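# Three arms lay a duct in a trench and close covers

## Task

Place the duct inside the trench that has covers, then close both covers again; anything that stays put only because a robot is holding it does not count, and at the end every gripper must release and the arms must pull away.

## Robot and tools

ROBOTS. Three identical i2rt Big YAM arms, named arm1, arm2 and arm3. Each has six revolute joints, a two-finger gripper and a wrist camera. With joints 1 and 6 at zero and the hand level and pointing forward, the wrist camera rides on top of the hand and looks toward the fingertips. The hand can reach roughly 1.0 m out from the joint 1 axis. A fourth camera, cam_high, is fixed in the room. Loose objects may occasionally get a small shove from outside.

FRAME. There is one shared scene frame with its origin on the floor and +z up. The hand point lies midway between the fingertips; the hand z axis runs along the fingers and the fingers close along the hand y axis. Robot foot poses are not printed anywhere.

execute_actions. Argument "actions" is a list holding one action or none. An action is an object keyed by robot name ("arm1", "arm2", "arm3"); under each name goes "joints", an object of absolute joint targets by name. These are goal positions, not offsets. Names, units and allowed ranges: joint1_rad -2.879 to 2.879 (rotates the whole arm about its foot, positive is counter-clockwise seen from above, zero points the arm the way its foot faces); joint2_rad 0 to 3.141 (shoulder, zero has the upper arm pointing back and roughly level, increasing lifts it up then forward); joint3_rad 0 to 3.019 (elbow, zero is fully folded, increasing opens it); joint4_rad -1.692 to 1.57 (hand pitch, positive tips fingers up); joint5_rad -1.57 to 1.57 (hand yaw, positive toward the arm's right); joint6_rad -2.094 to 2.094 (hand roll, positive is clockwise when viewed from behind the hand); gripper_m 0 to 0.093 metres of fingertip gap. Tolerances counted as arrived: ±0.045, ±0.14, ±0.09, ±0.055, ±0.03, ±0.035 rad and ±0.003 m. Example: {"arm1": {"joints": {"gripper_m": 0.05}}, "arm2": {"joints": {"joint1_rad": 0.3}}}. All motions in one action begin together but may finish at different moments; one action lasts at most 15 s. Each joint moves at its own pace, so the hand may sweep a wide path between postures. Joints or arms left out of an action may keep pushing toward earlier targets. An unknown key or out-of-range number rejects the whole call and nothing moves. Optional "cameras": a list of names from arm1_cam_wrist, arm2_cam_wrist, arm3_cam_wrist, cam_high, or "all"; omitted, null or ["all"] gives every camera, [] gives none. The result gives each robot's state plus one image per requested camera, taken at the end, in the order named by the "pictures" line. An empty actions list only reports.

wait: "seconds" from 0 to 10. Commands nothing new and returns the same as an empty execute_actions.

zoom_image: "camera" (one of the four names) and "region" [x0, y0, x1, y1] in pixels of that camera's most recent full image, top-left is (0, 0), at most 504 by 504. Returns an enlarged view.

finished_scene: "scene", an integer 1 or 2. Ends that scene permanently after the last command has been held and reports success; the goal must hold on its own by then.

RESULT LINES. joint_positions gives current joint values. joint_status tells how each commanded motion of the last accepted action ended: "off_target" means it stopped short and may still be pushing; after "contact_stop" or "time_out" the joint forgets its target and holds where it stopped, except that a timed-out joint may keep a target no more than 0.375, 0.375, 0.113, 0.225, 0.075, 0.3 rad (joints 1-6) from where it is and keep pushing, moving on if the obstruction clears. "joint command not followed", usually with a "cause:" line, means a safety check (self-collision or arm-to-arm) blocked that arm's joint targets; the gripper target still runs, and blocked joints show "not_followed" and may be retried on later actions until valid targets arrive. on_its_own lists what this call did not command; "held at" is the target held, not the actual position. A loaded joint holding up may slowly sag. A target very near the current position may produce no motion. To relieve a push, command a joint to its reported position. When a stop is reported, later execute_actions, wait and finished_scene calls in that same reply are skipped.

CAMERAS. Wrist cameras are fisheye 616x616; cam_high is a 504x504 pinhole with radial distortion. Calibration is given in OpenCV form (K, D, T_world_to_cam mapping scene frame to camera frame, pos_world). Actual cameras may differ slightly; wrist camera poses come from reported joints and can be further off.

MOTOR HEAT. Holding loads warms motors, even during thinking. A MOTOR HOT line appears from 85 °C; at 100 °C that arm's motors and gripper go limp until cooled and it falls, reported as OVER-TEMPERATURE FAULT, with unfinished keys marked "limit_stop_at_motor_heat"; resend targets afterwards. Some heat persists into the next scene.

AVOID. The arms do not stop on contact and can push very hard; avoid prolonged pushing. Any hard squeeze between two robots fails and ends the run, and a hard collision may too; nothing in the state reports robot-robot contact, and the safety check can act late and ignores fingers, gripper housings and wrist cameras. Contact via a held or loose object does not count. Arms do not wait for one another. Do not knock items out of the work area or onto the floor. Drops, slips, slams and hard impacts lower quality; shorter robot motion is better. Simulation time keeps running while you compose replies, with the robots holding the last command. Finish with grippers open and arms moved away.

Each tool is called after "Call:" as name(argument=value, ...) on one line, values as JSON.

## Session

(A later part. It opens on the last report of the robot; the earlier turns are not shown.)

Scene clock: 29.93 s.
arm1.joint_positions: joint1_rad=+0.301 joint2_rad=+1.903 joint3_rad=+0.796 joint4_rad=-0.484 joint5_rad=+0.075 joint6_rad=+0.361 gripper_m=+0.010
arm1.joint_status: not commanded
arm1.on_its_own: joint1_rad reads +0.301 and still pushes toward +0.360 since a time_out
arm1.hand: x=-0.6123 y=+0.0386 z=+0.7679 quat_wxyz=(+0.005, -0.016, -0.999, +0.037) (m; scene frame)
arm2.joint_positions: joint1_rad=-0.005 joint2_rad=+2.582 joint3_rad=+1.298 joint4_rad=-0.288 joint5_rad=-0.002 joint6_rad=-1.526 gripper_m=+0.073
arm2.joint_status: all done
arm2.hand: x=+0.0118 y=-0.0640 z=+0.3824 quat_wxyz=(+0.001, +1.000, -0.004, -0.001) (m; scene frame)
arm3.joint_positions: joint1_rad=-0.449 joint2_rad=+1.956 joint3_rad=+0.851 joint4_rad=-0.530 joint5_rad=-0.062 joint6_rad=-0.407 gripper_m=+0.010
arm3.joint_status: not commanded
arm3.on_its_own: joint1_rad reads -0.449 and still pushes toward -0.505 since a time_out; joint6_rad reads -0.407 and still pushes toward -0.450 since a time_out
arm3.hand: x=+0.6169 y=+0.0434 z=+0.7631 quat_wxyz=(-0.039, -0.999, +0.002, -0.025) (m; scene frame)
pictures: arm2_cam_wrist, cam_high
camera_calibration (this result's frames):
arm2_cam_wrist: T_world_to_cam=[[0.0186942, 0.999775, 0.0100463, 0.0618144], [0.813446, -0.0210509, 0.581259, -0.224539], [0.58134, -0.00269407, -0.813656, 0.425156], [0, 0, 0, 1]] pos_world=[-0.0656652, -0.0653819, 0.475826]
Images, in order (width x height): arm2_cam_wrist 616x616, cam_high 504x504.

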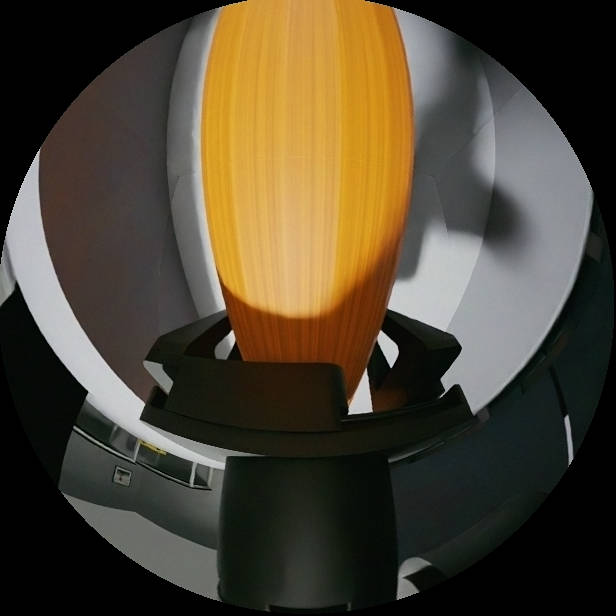

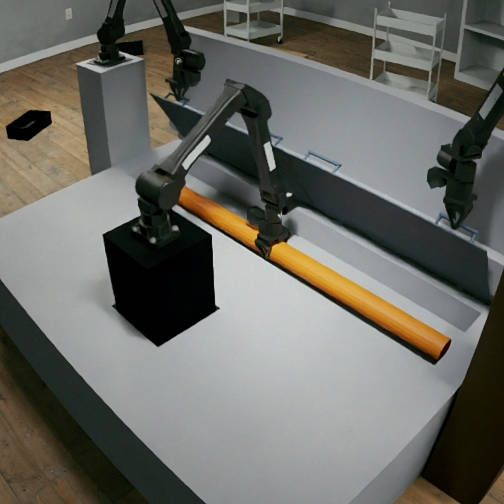

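Call:
zoom_image(camera="cam_high", region=[370,280,504,390])

Call:
zoom_image(camera="cam_high", region=[110,130,240,240])

Region (370, 280, 504, 390) of cam_high's 504x504 image, scaled by 3.761, with more detail than that image has; it fills the top 414 rows of this view, and the rest is white.

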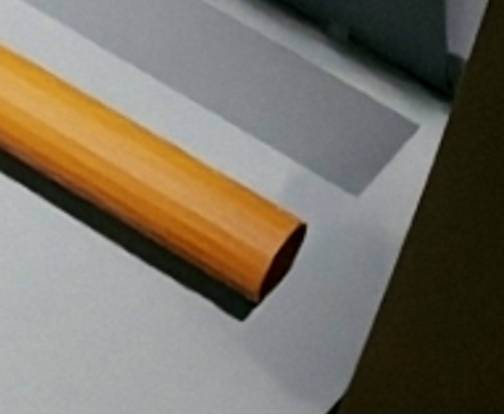

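Region (110, 130, 240, 240) of cam_high's 504x504 image, scaled by 3.877, with more detail than that image has; it fills the top 426 rows of this view, and the rest is white.

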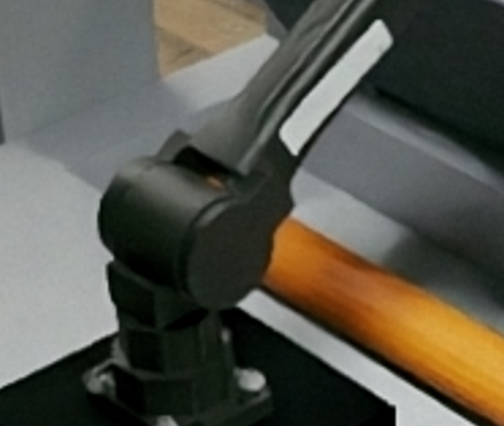

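Call:
execute_actions(actions=[{"arm2":{"joints":{"joint1_rad":0.04,"joint6_rad":-1.49,"joint2_rad":2.44}}}], cameras=["cam_high"])

Call:
zoom_image(camera="cam_high", region=[370,280,504,390])

Scene clock: 31.30 s.
arm1.joint_positions: joint1_rad=+0.301 joint2_rad=+1.903 joint3_rad=+0.796 joint4_rad=-0.484 joint5_rad=+0.075 joint6_rad=+0.361 gripper_m=+0.010
arm1.joint_status: not commanded
arm1.on_its_own: joint1_rad reads +0.301 and still pushes toward +0.360 since a time_out
arm1.hand: x=-0.6123 y=+0.0386 z=+0.7679 quat_wxyz=(+0.005, -0.016, -0.999, +0.037) (m; scene frame)
arm2.joint_positions: joint1_rad=+0.035 joint2_rad=+2.546 joint3_rad=+1.298 joint4_rad=-0.288 joint5_rad=-0.002 joint6_rad=-1.494 gripper_m=+0.073
arm2.joint_status: all done
arm2.hand: x=-0.0088 y=-0.0484 z=+0.3996 quat_wxyz=(-0.017, +1.000, +0.000, -0.002) (m; scene frame)
arm3.joint_positions: joint1_rad=-0.449 joint2_rad=+1.956 joint3_rad=+0.851 joint4_rad=-0.530 joint5_rad=-0.062 joint6_rad=-0.407 gripper_m=+0.010
arm3.joint_status: not commanded
arm3.on_its_own: joint1_rad reads -0.449 and still pushes toward -0.505 since a time_out; joint6_rad reads -0.407 and still pushes toward -0.450 since a time_out
arm3.hand: x=+0.6169 y=+0.0434 z=+0.7631 quat_wxyz=(-0.039, -0.999, +0.002, -0.025) (m; scene frame)
pictures: cam_high
Images, in order (width x height): cam_high 504x504.

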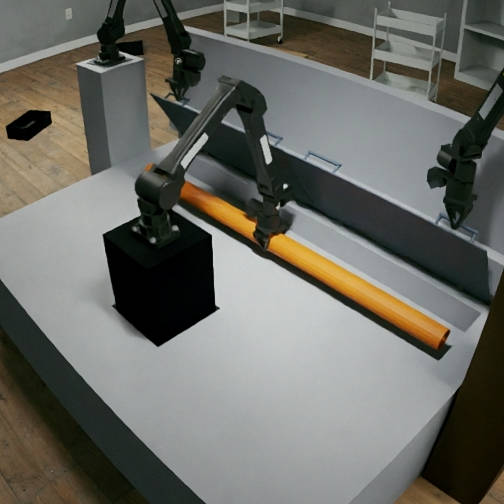

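Region (370, 280, 504, 390) of cam_high's 504x504 image, scaled by 3.761, with more detail than that image has; it fills the top 414 rows of this view, and the rest is white.

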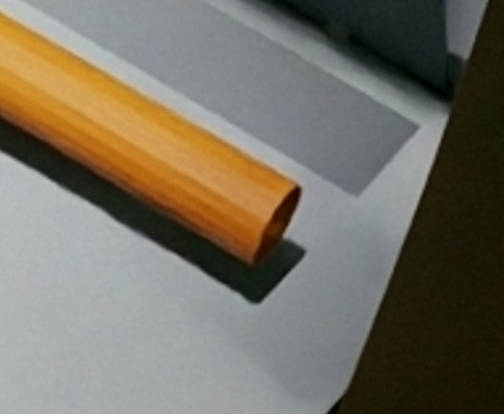

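Call:
execute_actions(actions=[{"arm2":{"joints":{"joint1_rad":0.02,"joint6_rad":-1.5,"joint2_rad":2.58,"joint3_rad":1.385,"joint4_rad":-0.255}}}], cameras=["cam_high"])

Call:
zoom_image(camera="cam_high", region=[370,280,504,390])

Scene clock: 32.50 s.
arm1.joint_positions: joint1_rad=+0.301 joint2_rad=+1.903 joint3_rad=+0.796 joint4_rad=-0.484 joint5_rad=+0.075 joint6_rad=+0.361 gripper_m=+0.010
arm1.joint_status: not commanded
arm1.on_its_own: joint1_rad reads +0.301 and still pushes toward +0.360 since a time_out
arm1.hand: x=-0.6123 y=+0.0386 z=+0.7679 quat_wxyz=(+0.005, -0.016, -0.999, +0.037) (m; scene frame)
arm2.joint_positions: joint1_rad=+0.035 joint2_rad=+2.651 joint3_rad=+1.357 joint4_rad=-0.256 joint5_rad=-0.001 joint6_rad=-1.496 gripper_m=+0.073
arm2.joint_status: all done
arm2.hand: x=-0.0082 y=-0.0545 z=+0.3563 quat_wxyz=(-0.010, +1.000, +0.001, -0.002) (m; scene frame)
arm3.joint_positions: joint1_rad=-0.449 joint2_rad=+1.956 joint3_rad=+0.851 joint4_rad=-0.530 joint5_rad=-0.062 joint6_rad=-0.407 gripper_m=+0.010
arm3.joint_status: not commanded
arm3.on_its_own: joint1_rad reads -0.449 and still pushes toward -0.505 since a time_out; joint6_rad reads -0.407 and still pushes toward -0.450 since a time_out
arm3.hand: x=+0.6169 y=+0.0434 z=+0.7631 quat_wxyz=(-0.039, -0.999, +0.002, -0.025) (m; scene frame)
pictures: cam_high
Images, in order (width x height): cam_high 504x504.

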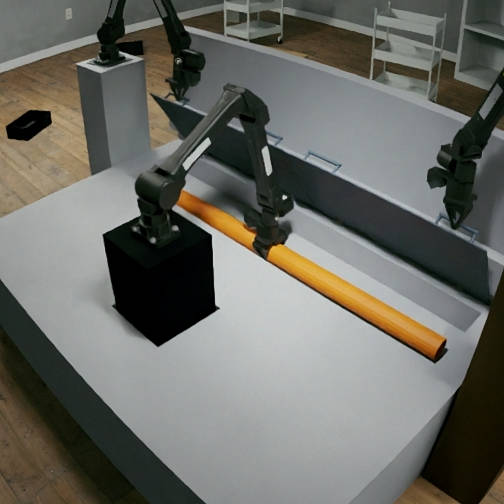

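Region (370, 280, 504, 390) of cam_high's 504x504 image, scaled by 3.761, with more detail than that image has; it fills the top 414 rows of this view, and the rest is white.

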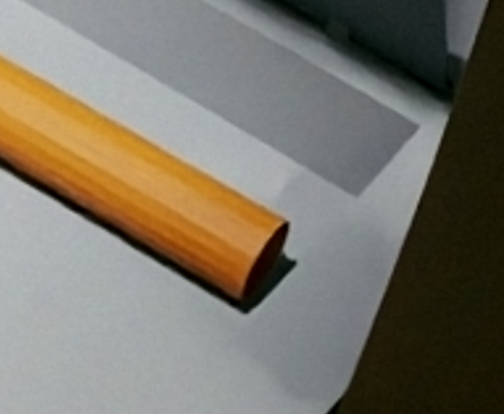

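Call:
execute_actions(actions=[{"arm2":{"joints":{"joint2_rad":2.62,"joint3_rad":1.39,"gripper_m":0.093}}}], cameras=[])

Call:
execute_actions(actions=[{"arm2":{"joints":{"joint2_rad":2.52,"joint3_rad":1.29,"joint4_rad":-0.31}}}], cameras=[])

Call:
execute_actions(actions=[{"arm2":{"joints":{"joint2_rad":2.36,"joint3_rad":1.18,"joint4_rad":-0.38}}}], cameras=[])

Call:
execute_actions(actions=[{"arm2":{"joints":{"joint2_rad":2.1,"joint3_rad":0.85,"joint4_rad":-0.32}}}], cameras=[])

Call:
execute_actions(actions=[{"arm2":{"joints":{"joint2_rad":1.5,"joint3_rad":0.45,"joint4_rad":-0.3}}}], cameras=["cam_high","arm2_cam_wrist"])

Scene clock: 34.07 s.
arm1.joint_positions: joint1_rad=+0.301 joint2_rad=+1.903 joint3_rad=+0.796 joint4_rad=-0.484 joint5_rad=+0.075 joint6_rad=+0.361 gripper_m=+0.010
arm1.joint_status: not commanded
arm1.on_its_own: joint1_rad reads +0.301 and still pushes toward +0.360 since a time_out
arm1.hand: x=-0.6123 y=+0.0386 z=+0.7679 quat_wxyz=(+0.005, -0.016, -0.999, +0.037) (m; scene frame)
arm2.joint_positions: joint1_rad=+0.035 joint2_rad=+2.642 joint3_rad=+1.363 joint4_rad=-0.256 joint5_rad=-0.001 joint6_rad=-1.496 gripper_m=+0.093
arm2.joint_status: all done
arm2.hand: x=-0.0089 y=-0.0458 z=+0.3618 quat_wxyz=(-0.018, +1.000, +0.001, -0.002) (m; scene frame)
arm3.joint_positions: joint1_rad=-0.449 joint2_rad=+1.956 joint3_rad=+0.851 joint4_rad=-0.530 joint5_rad=-0.062 joint6_rad=-0.407 gripper_m=+0.010
arm3.joint_status: not commanded
arm3.on_its_own: joint1_rad reads -0.449 and still pushes toward -0.505 since a time_out; joint6_rad reads -0.407 and still pushes toward -0.450 since a time_out
arm3.hand: x=+0.6169 y=+0.0434 z=+0.7631 quat_wxyz=(-0.039, -0.999, +0.002, -0.025) (m; scene frame)
pictures: none
No camera images: the call's "cameras" was empty. Leave "cameras" out to get every camera's image.

Scene clock: 35.03 s.
arm1.joint_positions: joint1_rad=+0.301 joint2_rad=+1.903 joint3_rad=+0.796 joint4_rad=-0.484 joint5_rad=+0.075 joint6_rad=+0.361 gripper_m=+0.010
arm1.joint_status: not commanded
arm1.on_its_own: joint1_rad reads +0.301 and still pushes toward +0.360 since a time_out
arm1.hand: x=-0.6123 y=+0.0386 z=+0.7679 quat_wxyz=(+0.005, -0.016, -0.999, +0.037) (m; scene frame)
arm2.joint_positions: joint1_rad=+0.035 joint2_rad=+2.521 joint3_rad=+1.296 joint4_rad=-0.303 joint5_rad=-0.001 joint6_rad=-1.496 gripper_m=+0.093
arm2.joint_status: all done
arm2.hand: x=-0.0091 y=-0.0423 z=+0.4112 quat_wxyz=(-0.021, +1.000, +0.001, -0.002) (m; scene frame)
arm3.joint_positions: joint1_rad=-0.449 joint2_rad=+1.956 joint3_rad=+0.851 joint4_rad=-0.530 joint5_rad=-0.062 joint6_rad=-0.407 gripper_m=+0.010
arm3.joint_status: not commanded
arm3.on_its_own: joint1_rad reads -0.449 and still pushes toward -0.505 since a time_out; joint6_rad reads -0.407 and still pushes toward -0.450 since a time_out
arm3.hand: x=+0.6169 y=+0.0434 z=+0.7631 quat_wxyz=(-0.039, -0.999, +0.002, -0.025) (m; scene frame)
pictures: none
No camera images: the call's "cameras" was empty. Leave "cameras" out to get every camera's image.

Scene clock: 36.07 s.
arm1.joint_positions: joint1_rad=+0.301 joint2_rad=+1.903 joint3_rad=+0.796 joint4_rad=-0.484 joint5_rad=+0.075 joint6_rad=+0.361 gripper_m=+0.010
arm1.joint_status: not commanded
arm1.on_its_own: joint1_rad reads +0.301 and still pushes toward +0.360 since a time_out
arm1.hand: x=-0.6123 y=+0.0386 z=+0.7679 quat_wxyz=(+0.005, -0.016, -0.999, +0.037) (m; scene frame)
arm2.joint_positions: joint1_rad=+0.035 joint2_rad=+2.357 joint3_rad=+1.176 joint4_rad=-0.377 joint5_rad=-0.001 joint6_rad=-1.496 gripper_m=+0.093
arm2.joint_status: all done
arm2.hand: x=-0.0073 y=-0.0656 z=+0.4714 quat_wxyz=(-0.006, +1.000, +0.001, -0.001) (m; scene frame)
arm3.joint_positions: joint1_rad=-0.449 joint2_rad=+1.956 joint3_rad=+0.851 joint4_rad=-0.530 joint5_rad=-0.062 joint6_rad=-0.407 gripper_m=+0.010
arm3.joint_status: not commanded
arm3.on_its_own: joint1_rad reads -0.449 and still pushes toward -0.505 since a time_out; joint6_rad reads -0.407 and still pushes toward -0.450 since a time_out
arm3.hand: x=+0.6169 y=+0.0434 z=+0.7631 quat_wxyz=(-0.039, -0.999, +0.002, -0.025) (m; scene frame)
pictures: none
No camera images: the call's "cameras" was empty. Leave "cameras" out to get every camera's image.

Scene clock: 37.13 s.
arm1.joint_positions: joint1_rad=+0.301 joint2_rad=+1.903 joint3_rad=+0.796 joint4_rad=-0.484 joint5_rad=+0.075 joint6_rad=+0.361 gripper_m=+0.010
arm1.joint_status: not commanded
arm1.on_its_own: joint1_rad reads +0.301 and still pushes toward +0.360 since a time_out
arm1.hand: x=-0.6123 y=+0.0386 z=+0.7679 quat_wxyz=(+0.005, -0.016, -0.999, +0.037) (m; scene frame)
arm2.joint_positions: joint1_rad=+0.035 joint2_rad=+2.096 joint3_rad=+0.855 joint4_rad=-0.332 joint5_rad=-0.001 joint6_rad=-1.496 gripper_m=+0.093
arm2.joint_status: all done
arm2.hand: x=-0.0002 y=-0.1572 z=+0.5378 quat_wxyz=(+0.001, +1.000, +0.001, -0.001) (m; scene frame)
arm3.joint_positions: joint1_rad=-0.449 joint2_rad=+1.956 joint3_rad=+0.851 joint4_rad=-0.530 joint5_rad=-0.062 joint6_rad=-0.407 gripper_m=+0.010
arm3.joint_status: not commanded
arm3.on_its_own: joint1_rad reads -0.449 and still pushes toward -0.505 since a time_out; joint6_rad reads -0.407 and still pushes toward -0.450 since a time_out
arm3.hand: x=+0.6169 y=+0.0434 z=+0.7631 quat_wxyz=(-0.039, -0.999, +0.002, -0.025) (m; scene frame)
pictures: none
No camera images: the call's "cameras" was empty. Leave "cameras" out to get every camera's image.

Scene clock: 38.40 s.
arm1.joint_positions: joint1_rad=+0.301 joint2_rad=+1.903 joint3_rad=+0.796 joint4_rad=-0.484 joint5_rad=+0.075 joint6_rad=+0.361 gripper_m=+0.010
arm1.joint_status: not commanded
arm1.on_its_own: joint1_rad reads +0.301 and still pushes toward +0.360 since a time_out
arm1.hand: x=-0.6123 y=+0.0386 z=+0.7679 quat_wxyz=(+0.005, -0.016, -0.999, +0.037) (m; scene frame)
arm2.joint_positions: joint1_rad=+0.035 joint2_rad=+1.501 joint3_rad=+0.458 joint4_rad=-0.306 joint5_rad=-0.001 joint6_rad=-1.496 gripper_m=+0.093
arm2.joint_status: all done
arm2.hand: x=+0.0063 y=-0.2416 z=+0.6638 quat_wxyz=(-0.110, +0.994, +0.001, -0.009) (m; scene frame)
arm3.joint_positions: joint1_rad=-0.449 joint2_rad=+1.956 joint3_rad=+0.851 joint4_rad=-0.530 joint5_rad=-0.062 joint6_rad=-0.407 gripper_m=+0.010
arm3.joint_status: not commanded
arm3.on_its_own: joint1_rad reads -0.449 and still pushes toward -0.505 since a time_out; joint6_rad reads -0.407 and still pushes toward -0.450 since a time_out
arm3.hand: x=+0.6169 y=+0.0434 z=+0.7631 quat_wxyz=(-0.039, -0.999, +0.002, -0.025) (m; scene frame)
pictures: arm2_cam_wrist, cam_high
camera_calibration (this result's frames):
arm2_cam_wrist: T_world_to_cam=[[0.0108331, 0.97333, 0.229152, 0.0849329], [0.823122, -0.138799, 0.55064, -0.395513], [0.567761, 0.182655, -0.802673, 0.694379], [0, 0, 0, 1]] pos_world=[-0.0696059, -0.264397, 0.755682]
Images, in order (width x height): arm2_cam_wrist 616x616, cam_high 504x504.

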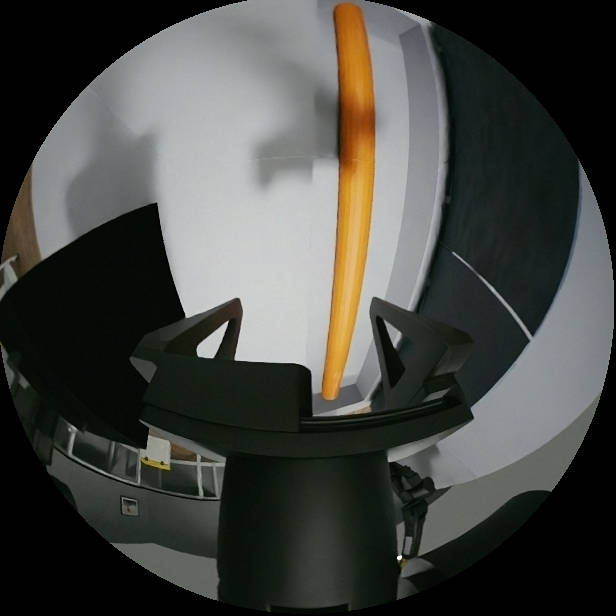

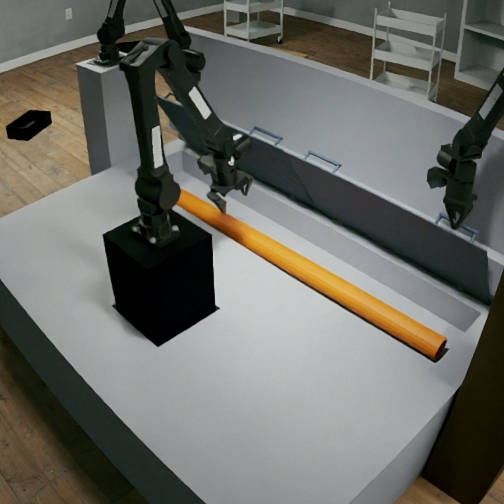

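Call:
zoom_image(camera="cam_high", region=[390,300,480,380])

Call:
zoom_image(camera="arm2_cam_wrist", region=[290,0,450,120])

Call:
zoom_image(camera="arm2_cam_wrist", region=[290,340,400,430])

Region (390, 300, 480, 380) of cam_high's 504x504 image, scaled by 5.600, with more detail than that image has.

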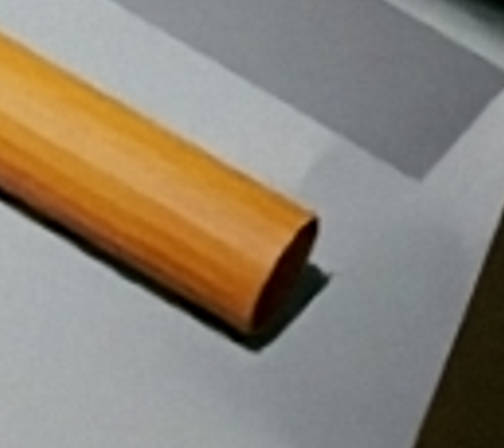

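Region (290, 0, 450, 120) of arm2_cam_wrist's 616x616 image, scaled by 3.150, with more detail than that image has; it fills the top 378 rows of this view, and the rest is white.

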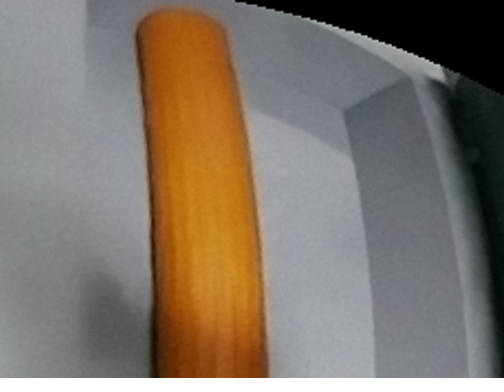

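Region (290, 340, 400, 430) of arm2_cam_wrist's 616x616 image, scaled by 4.582, with more detail than that image has; it fills the top 412 rows of this view, and the rest is white.

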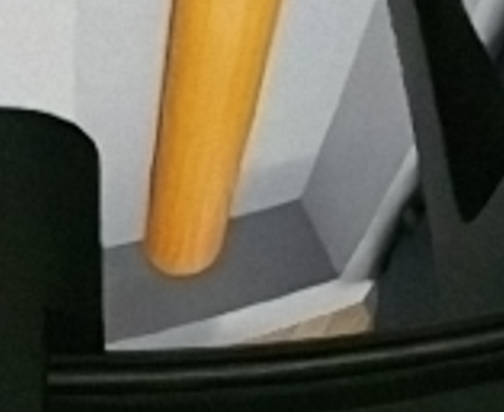

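Both ends inside. Close.

Call:
execute_actions(actions=[{"arm2":{"joints":{"joint2_rad":0.8}},"arm1":{"joints":{"joint1_rad":0.14,"joint2_rad":1.93,"joint3_rad":0.74,"joint4_rad":-0.35,"joint6_rad":0.17}},"arm3":{"joints":{"joint1_rad":-0.31,"joint2_rad":1.95,"joint3_rad":0.785,"joint4_rad":-0.38,"joint6_rad":-0.27}}}], cameras=[])

Call:
execute_actions(actions=[{"arm1":{"joints":{"joint1_rad":-0.03,"joint2_rad":2.04,"joint3_rad":0.745,"joint4_rad":-0.22,"joint6_rad":0.01}},"arm3":{"joints":{"joint1_rad":-0.155,"joint2_rad":2.05,"joint3_rad":0.765,"joint4_rad":-0.24,"joint6_rad":-0.11}}}], cameras=[])

Call:
execute_actions(actions=[{"arm1":{"joints":{"joint1_rad":-0.225,"joint2_rad":2.375,"joint3_rad":0.89,"joint4_rad":-0.025,"joint6_rad":-0.18}},"arm3":{"joints":{"joint1_rad":0.04,"joint2_rad":2.385,"joint3_rad":0.89,"joint4_rad":-0.025,"joint6_rad":0.09}}}], cameras=[])

Call:
execute_actions(actions=[{"arm1":{"joints":{"joint1_rad":-0.285,"joint2_rad":2.58,"joint3_rad":1.03,"joint4_rad":0.04,"joint6_rad":-0.24}},"arm3":{"joints":{"joint1_rad":0.105,"joint2_rad":2.595,"joint3_rad":1.03,"joint4_rad":0.04,"joint6_rad":0.15}}}], cameras=[])

Call:
execute_actions(actions=[{"arm1":{"joints":{"joint1_rad":-0.30,"joint2_rad":2.69,"joint3_rad":1.083,"joint4_rad":0.065,"joint6_rad":-0.257}},"arm3":{"joints":{"joint1_rad":0.122,"joint2_rad":2.705,"joint3_rad":1.083,"joint4_rad":0.065,"joint6_rad":0.167}}}], cameras=[])

Call:
execute_actions(actions=[{"arm1":{"joints":{"gripper_m":0.06}},"arm3":{"joints":{"gripper_m":0.06}}}], cameras=[])

Call:
execute_actions(actions=[{"arm1":{"joints":{"joint2_rad":2.1,"joint3_rad":0.76,"joint4_rad":-0.22}},"arm3":{"joints":{"joint2_rad":2.1,"joint3_rad":0.76,"joint4_rad":-0.22}}}], cameras=["cam_high"])

Scene clock: 41.23 s.
arm1.joint_positions: joint1_rad=+0.111 joint2_rad=+1.983 joint3_rad=+0.749 joint4_rad=-0.334 joint5_rad=+0.027 joint6_rad=+0.169 gripper_m=+0.010
arm1.joint_status: all done
arm1.hand: x=-0.6124 y=-0.0245 z=+0.7324 quat_wxyz=(+0.004, -0.015, -1.000, +0.011) (m; scene frame)
arm2.joint_positions: joint1_rad=+0.035 joint2_rad=+0.797 joint3_rad=+0.458 joint4_rad=-0.306 joint5_rad=-0.001 joint6_rad=-1.496 gripper_m=+0.093
arm2.joint_status: all done
arm2.hand: x=+0.0022 y=-0.1887 z=+0.8945 quat_wxyz=(-0.445, +0.895, +0.002, -0.035) (m; scene frame)
arm3.joint_positions: joint1_rad=-0.279 joint2_rad=+2.021 joint3_rad=+0.786 joint4_rad=-0.369 joint5_rad=-0.025 joint6_rad=-0.239 gripper_m=+0.010
arm3.joint_status: all done
arm3.hand: x=+0.6167 y=-0.0165 z=+0.7287 quat_wxyz=(-0.013, -1.000, +0.000, -0.021) (m; scene frame)
pictures: none
No camera images: the call's "cameras" was empty. Leave "cameras" out to get every camera's image.

Scene clock: 42.13 s.
arm1.joint_positions: joint1_rad=-0.039 joint2_rad=+2.103 joint3_rad=+0.753 joint4_rad=-0.205 joint5_rad=-0.007 joint6_rad=+0.015 gripper_m=+0.010
arm1.joint_status: all done
arm1.hand: x=-0.6128 y=-0.0730 z=+0.6919 quat_wxyz=(+0.000, -0.014, -1.000, -0.005) (m; scene frame)
arm2.joint_positions: joint1_rad=+0.035 joint2_rad=+0.797 joint3_rad=+0.458 joint4_rad=-0.306 joint5_rad=-0.001 joint6_rad=-1.496 gripper_m=+0.093
arm2.joint_status: not commanded
arm2.hand: x=+0.0022 y=-0.1887 z=+0.8945 quat_wxyz=(-0.445, +0.895, +0.002, -0.035) (m; scene frame)
arm3.joint_positions: joint1_rad=-0.144 joint2_rad=+2.122 joint3_rad=+0.769 joint4_rad=-0.223 joint5_rad=+0.004 joint6_rad=-0.097 gripper_m=+0.010
arm3.joint_status: all done
arm3.hand: x=+0.6160 y=-0.0606 z=+0.6916 quat_wxyz=(+0.004, -1.000, +0.003, -0.011) (m; scene frame)
pictures: none
No camera images: the call's "cameras" was empty. Leave "cameras" out to get every camera's image.

Scene clock: 43.20 s.
arm1.joint_positions: joint1_rad=-0.239 joint2_rad=+2.445 joint3_rad=+0.905 joint4_rad=-0.018 joint5_rad=-0.002 joint6_rad=-0.181 gripper_m=+0.010
arm1.joint_status: all done
arm1.hand: x=-0.6124 y=-0.1471 z=+0.5816 quat_wxyz=(+0.001, -0.016, -1.000, -0.002) (m; scene frame)
arm2.joint_positions: joint1_rad=+0.035 joint2_rad=+0.797 joint3_rad=+0.458 joint4_rad=-0.306 joint5_rad=-0.001 joint6_rad=-1.496 gripper_m=+0.093
arm2.joint_status: not commanded
arm2.hand: x=+0.0022 y=-0.1887 z=+0.8945 quat_wxyz=(-0.445, +0.895, +0.002, -0.035) (m; scene frame)
arm3.joint_positions: joint1_rad=+0.063 joint2_rad=+2.459 joint3_rad=+0.903 joint4_rad=-0.017 joint5_rad=+0.005 joint6_rad=+0.108 gripper_m=+0.010
arm3.joint_status: all done
arm3.hand: x=+0.6136 y=-0.1346 z=+0.5813 quat_wxyz=(+0.005, -1.000, +0.002, -0.009) (m; scene frame)
pictures: none
No camera images: the call's "cameras" was empty. Leave "cameras" out to get every camera's image.

Scene clock: 44.23 s.
arm1.joint_positions: joint1_rad=-0.296 joint2_rad=+2.652 joint3_rad=+1.048 joint4_rad=+0.043 joint5_rad=-0.001 joint6_rad=-0.240 gripper_m=+0.010
arm1.joint_status: all done
arm1.hand: x=-0.6119 y=-0.1694 z=+0.5086 quat_wxyz=(+0.003, -0.015, -1.000, -0.001) (m; scene frame)
arm2.joint_positions: joint1_rad=+0.035 joint2_rad=+0.797 joint3_rad=+0.458 joint4_rad=-0.306 joint5_rad=-0.001 joint6_rad=-1.496 gripper_m=+0.093
arm2.joint_status: not commanded
arm2.hand: x=+0.0022 y=-0.1887 z=+0.8945 quat_wxyz=(-0.445, +0.895, +0.002, -0.035) (m; scene frame)
arm3.joint_positions: joint1_rad=+0.121 joint2_rad=+2.672 joint3_rad=+1.049 joint4_rad=+0.046 joint5_rad=+0.005 joint6_rad=+0.168 gripper_m=+0.010
arm3.joint_status: all done
arm3.hand: x=+0.6120 y=-0.1560 z=+0.5064 quat_wxyz=(+0.006, -1.000, +0.003, -0.011) (m; scene frame)
pictures: none
No camera images: the call's "cameras" was empty. Leave "cameras" out to get every camera's image.

Scene clock: 44.90 s.
arm1.joint_positions: joint1_rad=-0.305 joint2_rad=+2.704 joint3_rad=+1.086 joint4_rad=+0.057 joint5_rad=-0.003 joint6_rad=-0.250 gripper_m=+0.010
arm1.joint_status: all done
arm1.hand: x=-0.6128 y=-0.1721 z=+0.4895 quat_wxyz=(+0.003, -0.014, -1.000, -0.002) (m; scene frame)
arm2.joint_positions: joint1_rad=+0.035 joint2_rad=+0.797 joint3_rad=+0.458 joint4_rad=-0.306 joint5_rad=-0.001 joint6_rad=-1.496 gripper_m=+0.093
arm2.joint_status: not commanded
arm2.hand: x=+0.0022 y=-0.1887 z=+0.8945 quat_wxyz=(-0.445, +0.895, +0.002, -0.035) (m; scene frame)
arm3.joint_positions: joint1_rad=+0.128 joint2_rad=+2.715 joint3_rad=+1.082 joint4_rad=+0.054 joint5_rad=+0.005 joint6_rad=+0.177 gripper_m=+0.010
arm3.joint_status: all done
arm3.hand: x=+0.6128 y=-0.1582 z=+0.4905 quat_wxyz=(+0.006, -1.000, +0.004, -0.012) (m; scene frame)
pictures: none
No camera images: the call's "cameras" was empty. Leave "cameras" out to get every camera's image.

Scene clock: 45.53 s.
arm1.joint_positions: joint1_rad=-0.305 joint2_rad=+2.704 joint3_rad=+1.086 joint4_rad=+0.057 joint5_rad=-0.003 joint6_rad=-0.250 gripper_m=+0.060
arm1.joint_status: all done
arm1.hand: x=-0.6131 y=-0.1721 z=+0.4895 quat_wxyz=(+0.003, -0.014, -1.000, -0.002) (m; scene frame)
arm2.joint_positions: joint1_rad=+0.035 joint2_rad=+0.797 joint3_rad=+0.458 joint4_rad=-0.306 joint5_rad=-0.001 joint6_rad=-1.496 gripper_m=+0.093
arm2.joint_status: not commanded
arm2.hand: x=+0.0022 y=-0.1887 z=+0.8945 quat_wxyz=(-0.445, +0.895, +0.002, -0.035) (m; scene frame)
arm3.joint_positions: joint1_rad=+0.128 joint2_rad=+2.715 joint3_rad=+1.082 joint4_rad=+0.054 joint5_rad=+0.005 joint6_rad=+0.177 gripper_m=+0.060
arm3.joint_status: all done
arm3.hand: x=+0.6128 y=-0.1583 z=+0.4905 quat_wxyz=(+0.006, -1.000, +0.004, -0.012) (m; scene frame)
pictures: none
No camera images: the call's "cameras" was empty. Leave "cameras" out to get every camera's image.

Scene clock: 46.83 s.
arm1.joint_positions: joint1_rad=-0.305 joint2_rad=+2.104 joint3_rad=+0.762 joint4_rad=-0.210 joint5_rad=-0.003 joint6_rad=-0.250 gripper_m=+0.060
arm1.joint_status: all done
arm1.hand: x=-0.6231 y=-0.1691 z=+0.6920 quat_wxyz=(-0.001, -0.014, -1.000, -0.001) (m; scene frame)
arm2.joint_positions: joint1_rad=+0.035 joint2_rad=+0.797 joint3_rad=+0.458 joint4_rad=-0.306 joint5_rad=-0.001 joint6_rad=-1.496 gripper_m=+0.093
arm2.joint_status: not commanded
arm2.hand: x=+0.0022 y=-0.1887 z=+0.8945 quat_wxyz=(-0.445, +0.895, +0.002, -0.035) (m; scene frame)
arm3.joint_positions: joint1_rad=+0.128 joint2_rad=+2.102 joint3_rad=+0.762 joint4_rad=-0.209 joint5_rad=+0.005 joint6_rad=+0.177 gripper_m=+0.060
arm3.joint_status: all done
arm3.hand: x=+0.6132 y=-0.1588 z=+0.6973 quat_wxyz=(+0.003, -1.000, +0.004, +0.003) (m; scene frame)
pictures: cam_high
Images, in order (width x height): cam_high 504x504.

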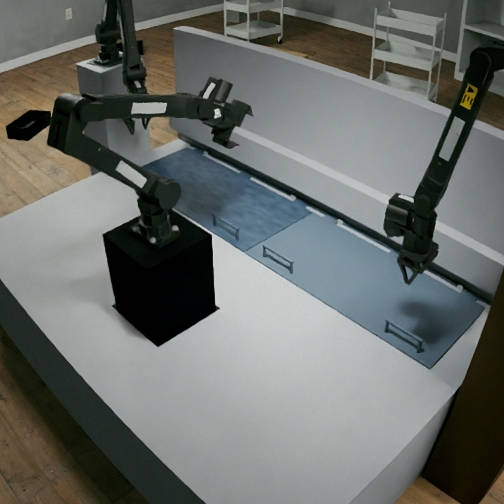

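Call:
finished_scene(scene=2)

The scene is finished: the task was done.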